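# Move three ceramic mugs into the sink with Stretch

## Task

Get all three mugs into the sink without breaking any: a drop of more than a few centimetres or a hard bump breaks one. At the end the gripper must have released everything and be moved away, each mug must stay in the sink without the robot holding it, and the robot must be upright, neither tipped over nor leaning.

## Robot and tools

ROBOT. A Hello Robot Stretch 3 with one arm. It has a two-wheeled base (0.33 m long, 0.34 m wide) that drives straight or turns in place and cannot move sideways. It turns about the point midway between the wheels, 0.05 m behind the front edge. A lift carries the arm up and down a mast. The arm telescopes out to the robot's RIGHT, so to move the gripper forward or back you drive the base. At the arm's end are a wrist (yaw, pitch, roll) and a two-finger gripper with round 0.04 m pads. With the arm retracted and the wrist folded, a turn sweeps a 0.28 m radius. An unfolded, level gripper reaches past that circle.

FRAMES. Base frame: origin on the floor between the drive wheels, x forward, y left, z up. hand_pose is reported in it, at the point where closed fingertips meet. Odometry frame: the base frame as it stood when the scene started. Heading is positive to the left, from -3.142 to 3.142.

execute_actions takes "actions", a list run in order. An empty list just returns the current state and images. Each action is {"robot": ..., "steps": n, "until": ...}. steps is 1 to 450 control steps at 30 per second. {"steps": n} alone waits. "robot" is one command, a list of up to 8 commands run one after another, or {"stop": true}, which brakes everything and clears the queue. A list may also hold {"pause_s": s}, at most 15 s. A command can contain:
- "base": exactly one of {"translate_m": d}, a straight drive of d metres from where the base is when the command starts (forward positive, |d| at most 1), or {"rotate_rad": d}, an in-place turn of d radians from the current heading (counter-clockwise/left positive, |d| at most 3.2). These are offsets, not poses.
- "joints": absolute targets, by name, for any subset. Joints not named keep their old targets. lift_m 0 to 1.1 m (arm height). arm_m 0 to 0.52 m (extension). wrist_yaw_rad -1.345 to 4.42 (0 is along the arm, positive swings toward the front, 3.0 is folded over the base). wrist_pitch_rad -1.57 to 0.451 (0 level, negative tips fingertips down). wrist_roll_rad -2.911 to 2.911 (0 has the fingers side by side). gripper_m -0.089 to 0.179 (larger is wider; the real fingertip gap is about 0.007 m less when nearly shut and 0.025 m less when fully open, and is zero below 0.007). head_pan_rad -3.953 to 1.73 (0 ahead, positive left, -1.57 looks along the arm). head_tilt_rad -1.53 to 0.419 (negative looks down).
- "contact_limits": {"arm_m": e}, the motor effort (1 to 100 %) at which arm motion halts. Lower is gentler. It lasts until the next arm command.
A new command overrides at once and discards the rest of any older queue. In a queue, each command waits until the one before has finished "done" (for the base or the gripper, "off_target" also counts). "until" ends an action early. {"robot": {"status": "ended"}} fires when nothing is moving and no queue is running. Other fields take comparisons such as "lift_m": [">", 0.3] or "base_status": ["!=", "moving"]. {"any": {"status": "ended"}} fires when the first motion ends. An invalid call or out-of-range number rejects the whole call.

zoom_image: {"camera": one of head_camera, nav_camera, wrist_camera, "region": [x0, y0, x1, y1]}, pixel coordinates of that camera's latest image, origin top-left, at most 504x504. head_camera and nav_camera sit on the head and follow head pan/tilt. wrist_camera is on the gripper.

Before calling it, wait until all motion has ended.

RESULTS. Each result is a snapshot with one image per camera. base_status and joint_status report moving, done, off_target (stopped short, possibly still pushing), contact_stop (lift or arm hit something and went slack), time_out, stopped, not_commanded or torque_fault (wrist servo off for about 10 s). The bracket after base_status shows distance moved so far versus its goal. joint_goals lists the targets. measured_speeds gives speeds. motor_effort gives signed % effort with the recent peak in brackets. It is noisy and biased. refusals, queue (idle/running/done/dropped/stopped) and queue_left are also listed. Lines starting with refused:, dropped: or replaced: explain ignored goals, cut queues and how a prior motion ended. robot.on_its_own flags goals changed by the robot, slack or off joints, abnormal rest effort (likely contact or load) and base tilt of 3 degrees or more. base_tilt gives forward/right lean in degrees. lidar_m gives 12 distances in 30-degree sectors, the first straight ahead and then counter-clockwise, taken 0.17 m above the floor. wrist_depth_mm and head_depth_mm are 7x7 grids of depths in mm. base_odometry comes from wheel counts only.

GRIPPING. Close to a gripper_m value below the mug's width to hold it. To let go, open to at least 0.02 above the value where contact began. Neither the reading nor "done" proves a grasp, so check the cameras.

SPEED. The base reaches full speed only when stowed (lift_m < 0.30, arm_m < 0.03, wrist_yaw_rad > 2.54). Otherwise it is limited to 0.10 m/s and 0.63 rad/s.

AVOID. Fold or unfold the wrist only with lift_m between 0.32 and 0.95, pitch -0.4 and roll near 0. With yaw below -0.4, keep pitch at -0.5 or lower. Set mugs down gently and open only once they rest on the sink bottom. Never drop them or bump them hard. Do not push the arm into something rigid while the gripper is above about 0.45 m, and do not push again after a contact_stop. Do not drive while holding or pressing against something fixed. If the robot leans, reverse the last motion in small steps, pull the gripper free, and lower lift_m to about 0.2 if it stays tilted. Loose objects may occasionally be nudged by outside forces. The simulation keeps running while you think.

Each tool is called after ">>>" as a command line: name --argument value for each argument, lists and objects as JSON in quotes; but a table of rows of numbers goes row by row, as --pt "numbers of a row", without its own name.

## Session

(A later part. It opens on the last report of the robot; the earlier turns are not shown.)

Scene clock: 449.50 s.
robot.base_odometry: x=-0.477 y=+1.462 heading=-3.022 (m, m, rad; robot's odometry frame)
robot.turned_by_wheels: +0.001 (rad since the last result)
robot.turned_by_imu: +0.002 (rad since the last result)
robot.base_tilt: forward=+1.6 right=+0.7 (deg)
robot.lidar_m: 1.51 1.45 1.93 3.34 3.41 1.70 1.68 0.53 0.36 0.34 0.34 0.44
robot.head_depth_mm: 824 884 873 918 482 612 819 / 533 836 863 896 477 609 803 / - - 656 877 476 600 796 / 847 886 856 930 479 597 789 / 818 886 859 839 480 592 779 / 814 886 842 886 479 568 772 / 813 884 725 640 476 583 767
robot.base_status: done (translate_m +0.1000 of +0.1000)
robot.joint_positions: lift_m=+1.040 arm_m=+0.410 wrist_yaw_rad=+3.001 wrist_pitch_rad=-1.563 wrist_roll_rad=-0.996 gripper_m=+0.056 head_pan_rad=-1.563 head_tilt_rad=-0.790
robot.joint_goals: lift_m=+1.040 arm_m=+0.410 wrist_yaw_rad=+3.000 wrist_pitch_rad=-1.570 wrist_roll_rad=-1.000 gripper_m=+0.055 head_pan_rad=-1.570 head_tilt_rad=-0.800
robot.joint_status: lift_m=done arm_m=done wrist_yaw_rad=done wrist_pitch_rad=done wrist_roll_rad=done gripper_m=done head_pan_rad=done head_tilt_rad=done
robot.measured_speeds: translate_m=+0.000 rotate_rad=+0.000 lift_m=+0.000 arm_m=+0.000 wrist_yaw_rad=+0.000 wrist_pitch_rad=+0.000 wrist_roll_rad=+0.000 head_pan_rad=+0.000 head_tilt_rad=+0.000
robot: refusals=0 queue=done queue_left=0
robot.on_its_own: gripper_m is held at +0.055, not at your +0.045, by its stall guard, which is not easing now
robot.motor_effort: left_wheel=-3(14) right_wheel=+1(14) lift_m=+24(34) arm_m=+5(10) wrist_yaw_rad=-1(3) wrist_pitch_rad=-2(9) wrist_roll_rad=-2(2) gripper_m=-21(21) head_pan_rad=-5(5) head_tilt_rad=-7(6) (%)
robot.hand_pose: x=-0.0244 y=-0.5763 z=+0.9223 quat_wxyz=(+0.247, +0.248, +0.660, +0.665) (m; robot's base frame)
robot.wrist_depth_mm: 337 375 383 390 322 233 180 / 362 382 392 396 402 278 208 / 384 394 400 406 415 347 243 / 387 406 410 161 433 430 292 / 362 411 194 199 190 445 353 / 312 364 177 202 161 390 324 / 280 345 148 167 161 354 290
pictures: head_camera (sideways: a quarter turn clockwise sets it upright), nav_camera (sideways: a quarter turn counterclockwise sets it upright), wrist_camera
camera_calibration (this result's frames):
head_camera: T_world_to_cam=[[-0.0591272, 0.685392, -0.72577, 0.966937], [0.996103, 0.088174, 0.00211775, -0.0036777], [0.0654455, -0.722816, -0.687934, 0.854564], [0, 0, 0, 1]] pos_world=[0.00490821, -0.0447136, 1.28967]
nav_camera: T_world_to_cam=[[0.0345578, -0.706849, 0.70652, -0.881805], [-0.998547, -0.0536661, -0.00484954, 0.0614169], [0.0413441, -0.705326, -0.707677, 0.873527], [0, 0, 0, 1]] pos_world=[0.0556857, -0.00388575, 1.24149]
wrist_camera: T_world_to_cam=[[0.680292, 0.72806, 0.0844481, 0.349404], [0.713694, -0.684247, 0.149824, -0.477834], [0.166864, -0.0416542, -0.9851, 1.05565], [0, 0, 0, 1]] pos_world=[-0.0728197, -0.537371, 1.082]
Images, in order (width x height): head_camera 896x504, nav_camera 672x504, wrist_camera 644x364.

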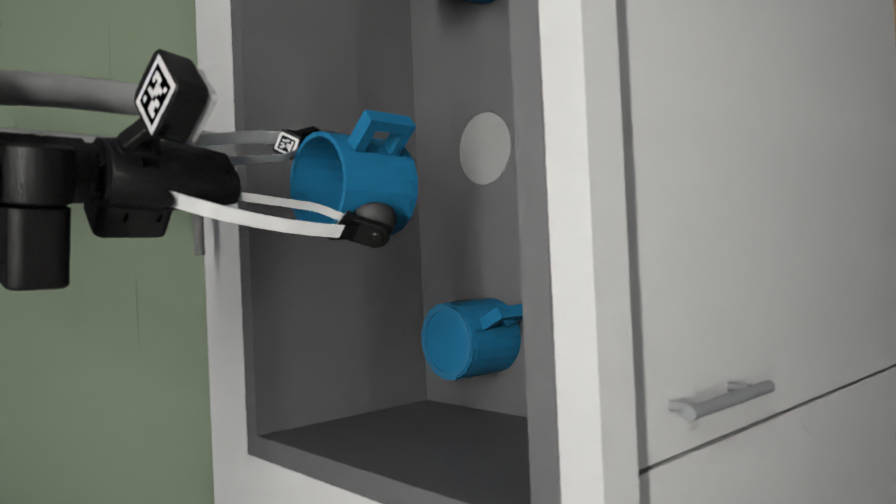

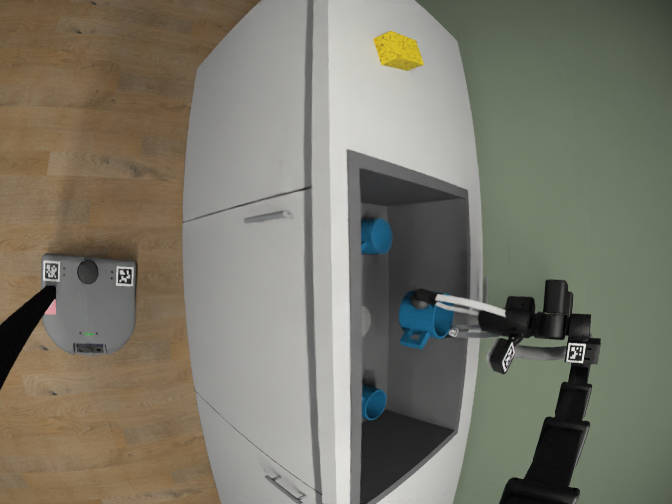

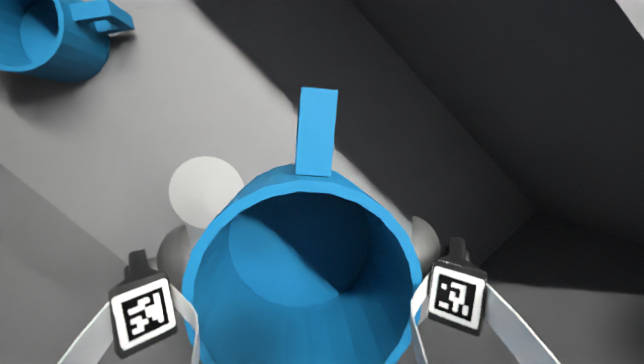

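>>> execute_actions --actions '[{"robot":[{"joints":{"lift_m":1.1}},{"joints":{"arm_m":0.33}},{"base":{"translate_m":-0.14},"joints":{"wrist_roll_rad":2.6,"wrist_yaw_rad":0}},{"joints":{"arm_m":0.475}},{"joints":{"lift_m":1.05}}],"steps":450,"until":{"robot":{"status":"ended"}}}]'

Scene clock: 478.67 s.
robot.base_odometry: x=-0.338 y=+1.479 heading=-3.022 (m, m, rad; robot's odometry frame)
robot.turned_by_wheels: +0.000 (rad since the last result)
robot.turned_by_imu: +0.000 (rad since the last result)
robot.base_tilt: forward=+1.5 right=+0.7 (deg)
robot.lidar_m: 1.65 1.57 2.06 3.32 3.21 1.57 1.55 0.55 0.38 0.35 0.36 0.46
robot.head_depth_mm: 841 893 882 892 491 637 854 / 841 857 881 879 486 634 847 / - 841 626 899 489 627 830 / 792 814 839 925 491 622 821 / 825 881 872 929 490 617 814 / 823 892 866 932 486 612 808 / 822 891 867 843 483 608 796
robot.base_status: done (translate_m -0.1400 of -0.1400)
robot.joint_positions: lift_m=+1.050 arm_m=+0.475 wrist_yaw_rad=+0.001 wrist_pitch_rad=-1.561 wrist_roll_rad=+2.597 gripper_m=+0.056 head_pan_rad=-1.563 head_tilt_rad=-0.790
robot.joint_goals: lift_m=+1.050 arm_m=+0.475 wrist_yaw_rad=+0.000 wrist_pitch_rad=-1.570 wrist_roll_rad=+2.600 gripper_m=+0.055 head_pan_rad=-1.570 head_tilt_rad=-0.800
robot.joint_status: lift_m=done arm_m=done wrist_yaw_rad=done wrist_pitch_rad=done wrist_roll_rad=done gripper_m=done head_pan_rad=done head_tilt_rad=done
robot.measured_speeds: translate_m=+0.000 rotate_rad=+0.000 lift_m=+0.000 arm_m=+0.000 wrist_yaw_rad=+0.000 wrist_pitch_rad=+0.000 wrist_roll_rad=+0.000 head_pan_rad=+0.000 head_tilt_rad=+0.000
robot: refusals=0 queue=done queue_left=0
robot.on_its_own: gripper_m is held at +0.055, not at your +0.045, by its stall guard, which is not easing now
robot.motor_effort: left_wheel=-2(8) right_wheel=+2(2) lift_m=+25(33) arm_m=+6(7) wrist_yaw_rad=+0(2) wrist_pitch_rad=-3(3) wrist_roll_rad=+1(4) gripper_m=-21(21) head_pan_rad=-5(5) head_tilt_rad=-6(6) (%)
robot.hand_pose: x=-0.0214 y=-0.5976 z=+0.9323 quat_wxyz=(-0.348, -0.346, -0.619, -0.613) (m; robot's base frame)
robot.wrist_depth_mm: 298 387 390 398 353 273 224 / 318 390 398 407 416 359 279 / 351 403 413 414 428 434 379 / 393 383 413 160 438 450 455 / 408 420 195 198 191 454 458 / 356 399 177 203 160 465 433 / 298 334 149 168 160 401 406
pictures: head_camera (sideways: a quarter turn clockwise sets it upright), nav_camera (sideways: a quarter turn counterclockwise sets it upright), wrist_camera
camera_calibration (this result's frames):
head_camera: T_world_to_cam=[[-0.0591269, 0.685394, -0.725768, 0.966935], [0.996103, 0.0881735, 0.00211792, -0.00367792], [0.0654451, -0.722815, -0.687936, 0.854566], [0, 0, 0, 1]] pos_world=[0.00490819, -0.0447136, 1.28967]
nav_camera: T_world_to_cam=[[0.0345575, -0.706851, 0.706518, -0.881803], [-0.998547, -0.0536657, -0.00484964, 0.061417], [0.0413437, -0.705324, -0.707678, 0.873529], [0, 0, 0, 1]] pos_world=[0.0556857, -0.00388565, 1.24149]
wrist_camera: T_world_to_cam=[[0.870364, 0.486914, 0.0733546, 0.232276], [0.471588, -0.867122, 0.160326, -0.620257], [0.141672, -0.104949, -0.984335, 1.025], [0, 0, 0, 1]] pos_world=[-0.054873, -0.543364, 1.09135]
Images, in order (width x height): head_camera 896x504, nav_camera 672x504, wrist_camera 644x364.

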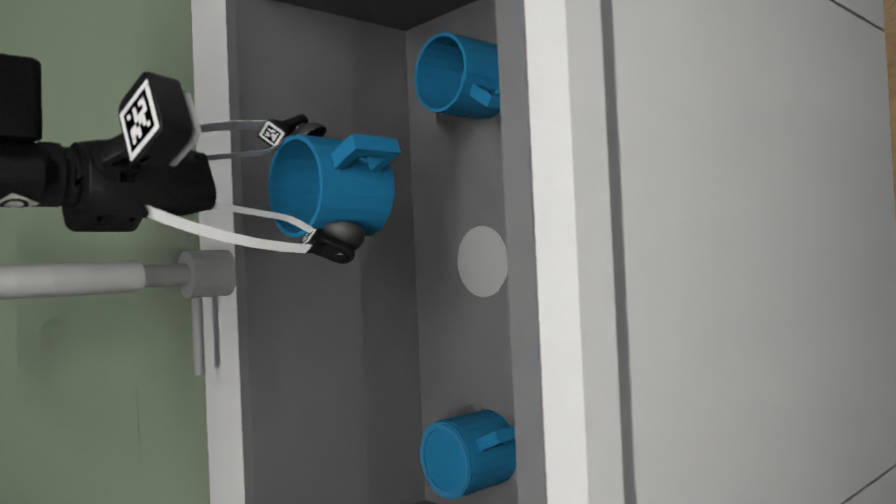

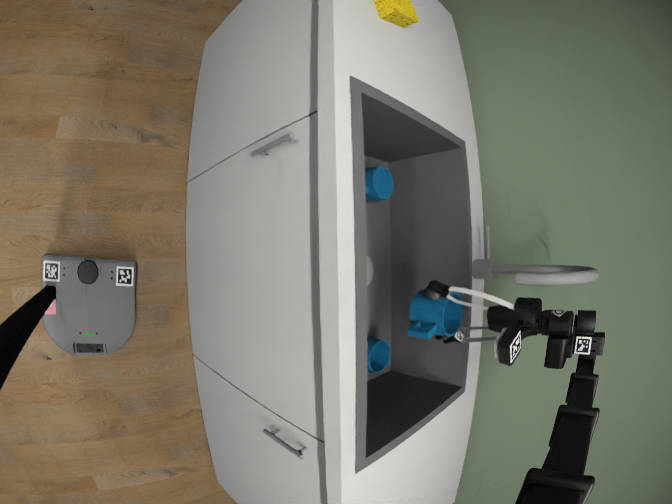

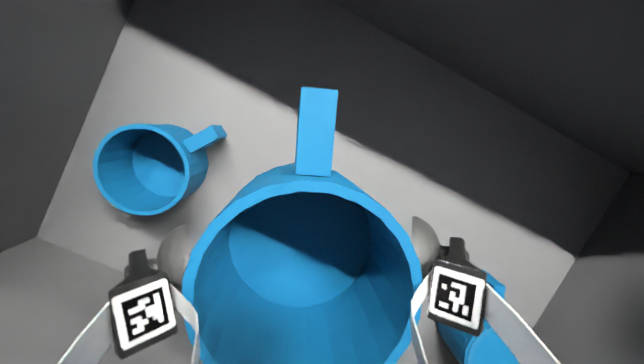

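>>> execute_actions --actions '[{"robot":[{"joints":{"lift_m":0.92,"arm_m":0.49}}],"steps":450,"until":{"robot":{"status":"ended"}}}]'

Scene clock: 483.30 s.
robot.base_odometry: x=-0.338 y=+1.479 heading=-3.022 (m, m, rad; robot's odometry frame)
robot.turned_by_wheels: +0.000 (rad since the last result)
robot.turned_by_imu: +0.000 (rad since the last result)
robot.base_tilt: forward=+1.5 right=+0.7 (deg)
robot.lidar_m: 1.65 1.57 2.06 3.33 3.18 1.56 1.55 0.55 0.38 0.35 0.36 0.46
robot.head_depth_mm: 821 - 908 884 488 639 852 / 811 840 892 875 487 633 840 / 822 - - 726 489 626 831 / 802 822 876 898 489 620 819 / 826 881 873 931 490 615 813 / 825 895 869 929 486 611 805 / 820 898 865 845 483 608 799
robot.base_status: done (translate_m -0.1400 of -0.1400)
robot.joint_positions: lift_m=+0.920 arm_m=+0.490 wrist_yaw_rad=+0.001 wrist_pitch_rad=-1.561 wrist_roll_rad=+2.597 gripper_m=+0.056 head_pan_rad=-1.563 head_tilt_rad=-0.790
robot.joint_goals: lift_m=+0.920 arm_m=+0.490 wrist_yaw_rad=+0.000 wrist_pitch_rad=-1.570 wrist_roll_rad=+2.600 gripper_m=+0.055 head_pan_rad=-1.570 head_tilt_rad=-0.800
robot.joint_status: lift_m=done arm_m=done wrist_yaw_rad=done wrist_pitch_rad=done wrist_roll_rad=done gripper_m=done head_pan_rad=done head_tilt_rad=done
robot.measured_speeds: translate_m=+0.000 rotate_rad=+0.000 lift_m=+0.000 arm_m=+0.000 wrist_yaw_rad=+0.000 wrist_pitch_rad=+0.000 wrist_roll_rad=+0.000 head_pan_rad=+0.000 head_tilt_rad=+0.000
robot: refusals=0 queue=done queue_left=0
robot.on_its_own: gripper_m is held at +0.055, not at your +0.045, by its stall guard, which is not easing now
robot.motor_effort: left_wheel=-3(3) right_wheel=+2(2) lift_m=+25(26) arm_m=+6(3) wrist_yaw_rad=+0(0) wrist_pitch_rad=-3(3) wrist_roll_rad=+2(2) gripper_m=-21(21) head_pan_rad=-5(5) head_tilt_rad=-7(7) (%)
robot.hand_pose: x=-0.0214 y=-0.6126 z=+0.8023 quat_wxyz=(-0.348, -0.346, -0.619, -0.613) (m; robot's base frame)
robot.wrist_depth_mm: 263 266 273 277 281 285 247 / 268 273 276 282 289 299 302 / 245 218 282 290 295 303 309 / 262 275 290 159 302 311 318 / 235 296 194 198 191 319 326 / 296 297 177 202 160 330 334 / 286 310 149 167 161 343 324
pictures: head_camera (sideways: a quarter turn clockwise sets it upright), nav_camera (sideways: a quarter turn counterclockwise sets it upright), wrist_camera
camera_calibration (this result's frames):
head_camera: T_world_to_cam=[[-0.0591269, 0.685393, -0.725769, 0.966935], [0.996103, 0.0881736, 0.0021179, -0.0036779], [0.0654452, -0.722815, -0.687936, 0.854566], [0, 0, 0, 1]] pos_world=[0.0049082, -0.0447136, 1.28967]
nav_camera: T_world_to_cam=[[0.0345575, -0.70685, 0.706518, -0.881803], [-0.998547, -0.0536658, -0.00484963, 0.061417], [0.0413438, -0.705324, -0.707678, 0.873529], [0, 0, 0, 1]] pos_world=[0.0556857, -0.00388566, 1.24149]
wrist_camera: T_world_to_cam=[[0.870364, 0.486915, 0.0733493, 0.249123], [0.471588, -0.86712, 0.160335, -0.612431], [0.141672, -0.104959, -0.984334, 0.89545], [0, 0, 0, 1]] pos_world=[-0.054873, -0.558367, 0.961343]
Images, in order (width x height): head_camera 896x504, nav_camera 672x504, wrist_camera 644x364.

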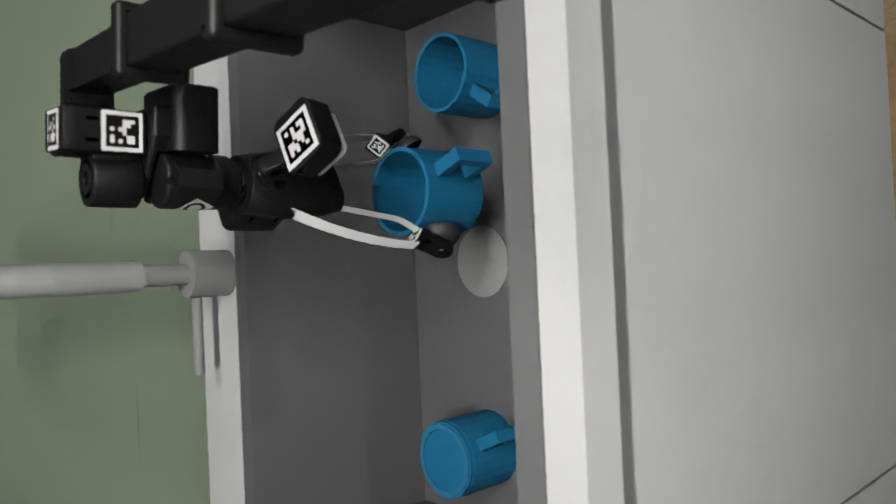

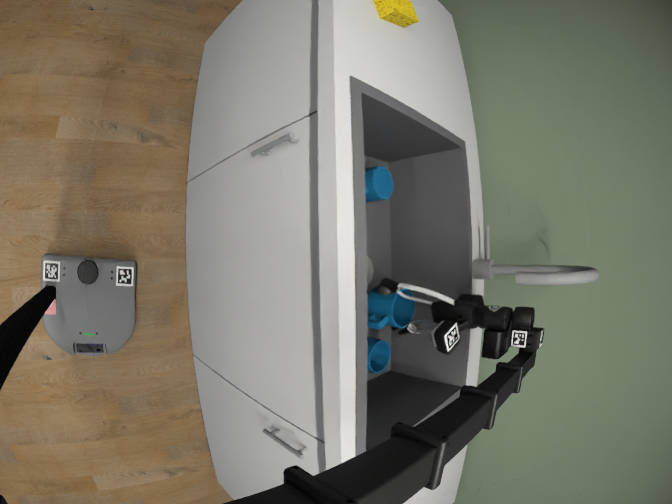

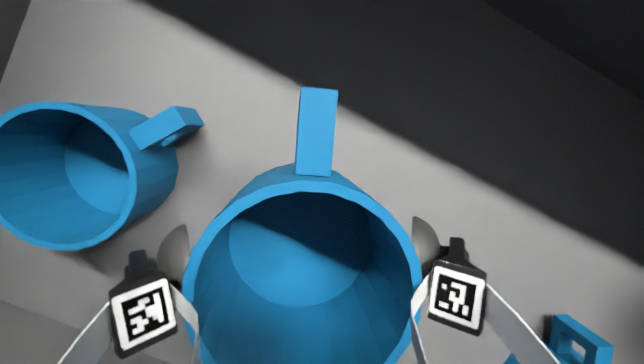

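>>> execute_actions --actions '[{"robot":[{"base":{"translate_m":0.015}},{"joints":{"lift_m":0.86}},{"joints":{"lift_m":0.832}},{"joints":{"gripper_m":0.105}}],"steps":450,"until":{"robot":{"status":"ended"}}}]'

>>> execute_actions --actions '[{"robot":[{"base":{"translate_m":-0.01},"joints":{"lift_m":1.07}},{"joints":{"arm_m":0}},{"base":{"rotate_rad":1.0}},{"base":{"translate_m":0.3}}],"steps":450,"until":{"robot":{"status":"ended"}}}]'

Scene clock: 492.73 s.
robot.base_odometry: x=-0.353 y=+1.477 heading=-3.022 (m, m, rad; robot's odometry frame)
robot.turned_by_wheels: +0.000 (rad since the last result)
robot.turned_by_imu: +0.001 (rad since the last result)
robot.base_tilt: forward=+1.5 right=+0.6 (deg)
robot.lidar_m: 1.63 1.56 2.05 3.33 3.21 1.58 1.57 0.55 0.37 0.35 0.36 0.46
robot.head_depth_mm: 834 894 - - 487 637 847 / 834 895 906 876 488 631 839 / 831 903 - 835 488 626 826 / 802 826 876 925 490 620 826 / 825 888 870 927 488 615 812 / 824 896 861 908 483 609 802 / 826 893 860 866 482 602 794
robot.base_status: done (translate_m +0.0150 of +0.0150)
robot.joint_positions: lift_m=+0.832 arm_m=+0.490 wrist_yaw_rad=+0.001 wrist_pitch_rad=-1.560 wrist_roll_rad=+2.597 gripper_m=+0.105 head_pan_rad=-1.563 head_tilt_rad=-0.790
robot.joint_goals: lift_m=+0.832 arm_m=+0.490 wrist_yaw_rad=+0.000 wrist_pitch_rad=-1.570 wrist_roll_rad=+2.600 gripper_m=+0.105 head_pan_rad=-1.570 head_tilt_rad=-0.800
robot.joint_status: lift_m=done arm_m=done wrist_yaw_rad=done wrist_pitch_rad=done wrist_roll_rad=done gripper_m=done head_pan_rad=done head_tilt_rad=done
robot.measured_speeds: translate_m=+0.000 rotate_rad=+0.000 lift_m=+0.000 arm_m=+0.000 wrist_yaw_rad=+0.000 wrist_pitch_rad=+0.000 wrist_roll_rad=+0.000 head_pan_rad=+0.000 head_tilt_rad=+0.000
robot: refusals=0 queue=done queue_left=0
robot.motor_effort: left_wheel=-3(4) right_wheel=+2(6) lift_m=+24(23) arm_m=+5(5) wrist_yaw_rad=+0(1) wrist_pitch_rad=-3(4) wrist_roll_rad=+2(2) gripper_m=-2(76) head_pan_rad=-4(5) head_tilt_rad=-6(6) (%)
robot.hand_pose: x=-0.0214 y=-0.6129 z=+0.7143 quat_wxyz=(-0.348, -0.345, -0.619, -0.613) (m; robot's base frame)
robot.wrist_depth_mm: 185 187 191 195 198 202 206 / 145 191 195 200 204 208 212 / 162 196 201 203 209 213 218 / 164 201 204 167 215 220 225 / 203 207 202 204 192 227 228 / 207 - 178 208 158 232 237 / 212 218 154 170 234 236 244
pictures: head_camera (sideways: a quarter turn clockwise sets it upright), nav_camera (sideways: a quarter turn counterclockwise sets it upright), wrist_camera
camera_calibration (this result's frames):
head_camera: T_world_to_cam=[[-0.059127, 0.685394, -0.725768, 0.966935], [0.996103, 0.0881737, 0.00211792, -0.00367792], [0.0654453, -0.722815, -0.687936, 0.854566], [0, 0, 0, 1]] pos_world=[0.0049082, -0.0447136, 1.28967]
nav_camera: T_world_to_cam=[[0.0345576, -0.706851, 0.706518, -0.881803], [-0.998547, -0.0536659, -0.00484964, 0.061417], [0.0413439, -0.705324, -0.707678, 0.873529], [0, 0, 0, 1]] pos_world=[0.0556857, -0.00388563, 1.24149]
wrist_camera: T_world_to_cam=[[0.870452, 0.48685, 0.0727383, 0.256146], [0.471431, -0.867003, 0.161429, -0.599332], [0.141656, -0.106225, -0.9842, 0.807901], [0, 0, 0, 1]] pos_world=[-0.0548629, -0.558508, 0.873255]
Images, in order (width x height): head_camera 896x504, nav_camera 672x504, wrist_camera 644x364.

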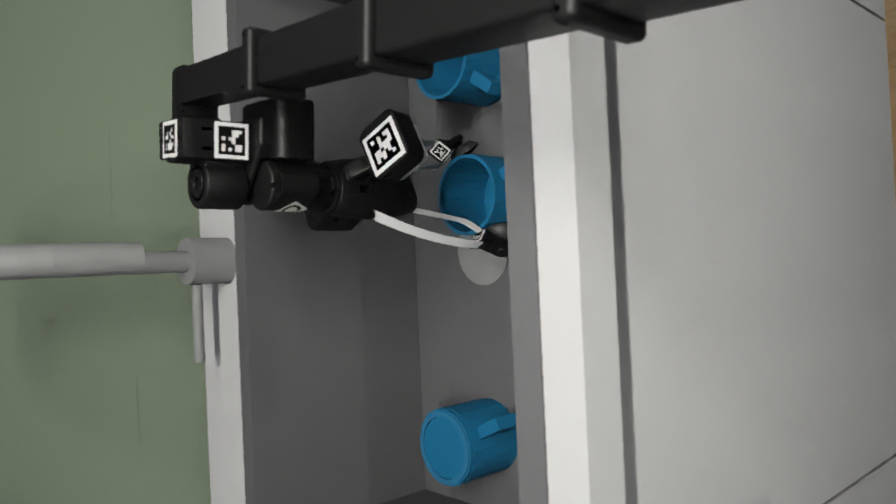

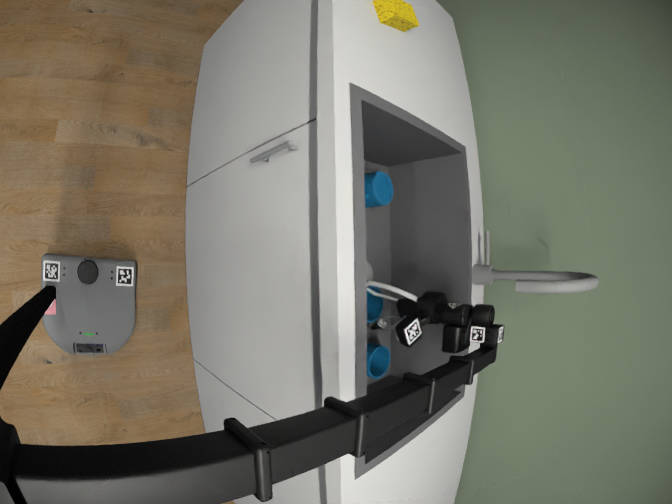

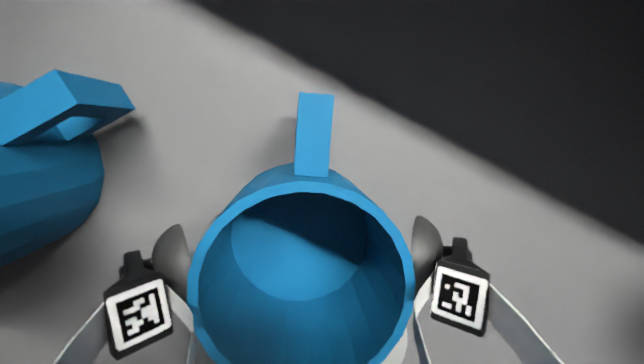

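Scene clock: 507.07 s.
robot.base_odometry: x=-0.474 y=+1.209 heading=-2.022 (m, m, rad; robot's odometry frame)
robot.turned_by_wheels: +1.000 (rad since the last result)
robot.turned_by_imu: +0.997 (rad since the last result)
robot.base_tilt: forward=+1.5 right=+0.5 (deg)
robot.lidar_m: 1.76 3.08 3.26 2.48 1.72 0.98 0.64 0.58 0.59 0.73 1.46 1.29
robot.head_depth_mm: - - - - - - - / - - - - - - 1138 / - 1832 2040 - - - - / 1544 1747 1985 1885 - 1334 1214 / 1470 1641 1832 1904 1591 1357 1189 / 1378 1524 1716 1850 1596 1368 1189 / 1304 1435 1590 1754 1588 1367 1196
robot.base_status: done (translate_m +0.3000 of +0.3000)
robot.joint_positions: lift_m=+1.070 arm_m=+0.000 wrist_yaw_rad=+0.001 wrist_pitch_rad=-1.564 wrist_roll_rad=+2.597 gripper_m=+0.105 head_pan_rad=-1.563 head_tilt_rad=-0.790
robot.joint_goals: lift_m=+1.070 arm_m=+0.000 wrist_yaw_rad=+0.000 wrist_pitch_rad=-1.570 wrist_roll_rad=+2.600 gripper_m=+0.105 head_pan_rad=-1.570 head_tilt_rad=-0.800
robot.joint_status: lift_m=done arm_m=done wrist_yaw_rad=done wrist_pitch_rad=done wrist_roll_rad=done gripper_m=done head_pan_rad=done head_tilt_rad=done
robot.measured_speeds: translate_m=+0.000 rotate_rad=+0.000 lift_m=+0.000 arm_m=+0.000 wrist_yaw_rad=+0.000 wrist_pitch_rad=+0.000 wrist_roll_rad=+0.000 head_pan_rad=+0.000 head_tilt_rad=+0.000
robot: refusals=0 queue=done queue_left=0
robot.motor_effort: left_wheel=-7(13) right_wheel=+4(7) lift_m=+28(31) arm_m=-5(4) wrist_yaw_rad=+0(1) wrist_pitch_rad=-2(3) wrist_roll_rad=+2(1) gripper_m=+0(1) head_pan_rad=-5(5) head_tilt_rad=-7(7) (%)
robot.hand_pose: x=-0.0214 y=-0.1227 z=+0.9522 quat_wxyz=(-0.348, -0.346, -0.618, -0.614) (m; robot's base frame)
robot.wrist_depth_mm: 744 - - - - - - / 723 - - - - - - / 695 - - - - - - / 674 - - - - - - / 661 - - - - - - / 653 796 - - - - - / 627 - - - - - -
pictures: head_camera (sideways: a quarter turn clockwise sets it upright), nav_camera (sideways: a quarter turn counterclockwise sets it upright), wrist_camera
camera_calibration (this result's frames):
head_camera: T_world_to_cam=[[-0.0591259, 0.685394, -0.725768, 0.966934], [0.996103, 0.0881721, 0.00211796, -0.00367798], [0.0654441, -0.722814, -0.687936, 0.854567], [0, 0, 0, 1]] pos_world=[0.00490813, -0.0447136, 1.28966]
nav_camera: T_world_to_cam=[[0.0345564, -0.706851, 0.706518, -0.881803], [-0.998547, -0.0536642, -0.00484966, 0.0614171], [0.0413427, -0.705324, -0.707679, 0.87353], [0, 0, 0, 1]] pos_world=[0.0556857, -0.00388569, 1.24149]
wrist_camera: T_world_to_cam=[[0.870451, 0.486568, 0.0746105, -0.00164976], [0.471434, -0.867617, 0.158085, -0.209591], [0.141652, -0.102431, -0.984603, 1.09499], [0, 0, 0, 1]] pos_world=[-0.0548634, -0.0688811, 1.11139]
Images, in order (width x height): head_camera 896x504, nav_camera 672x504, wrist_camera 644x364.

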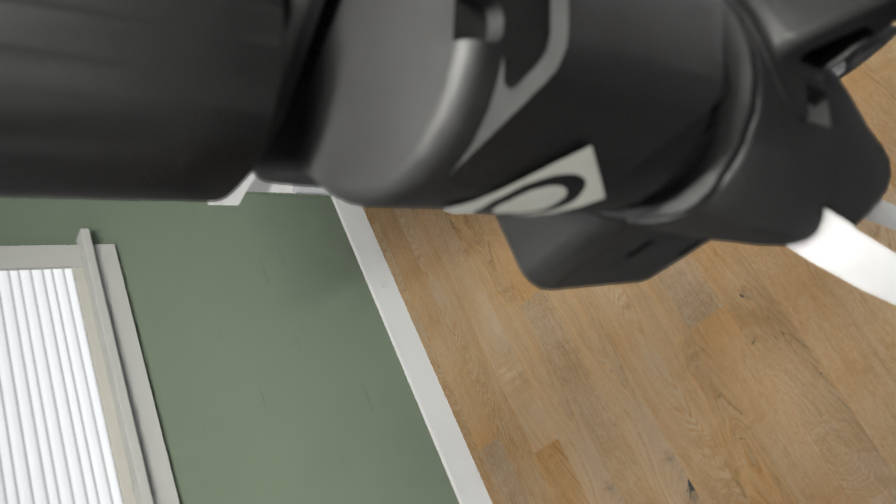

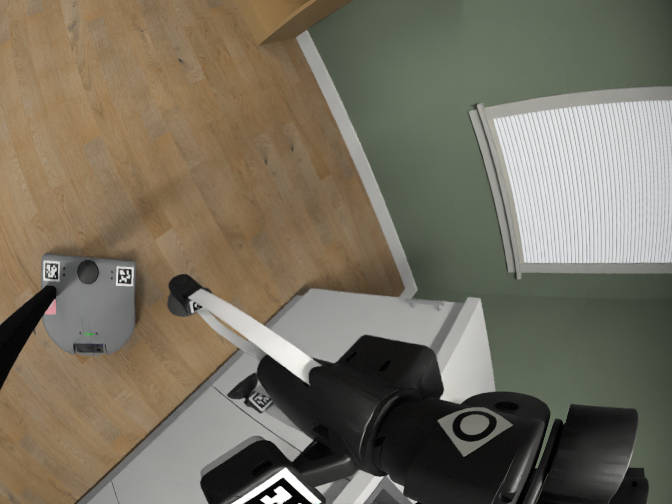

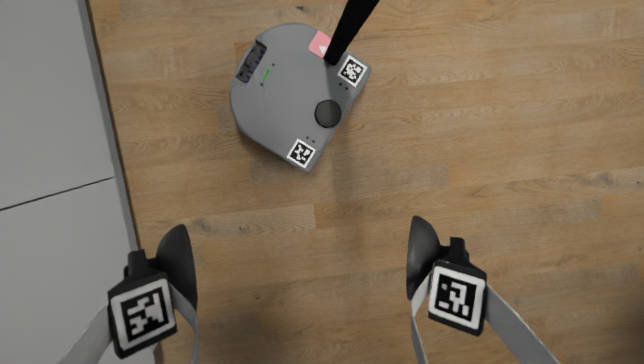

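>>> finished_scene --scene 2

The scene is finished: the task was done.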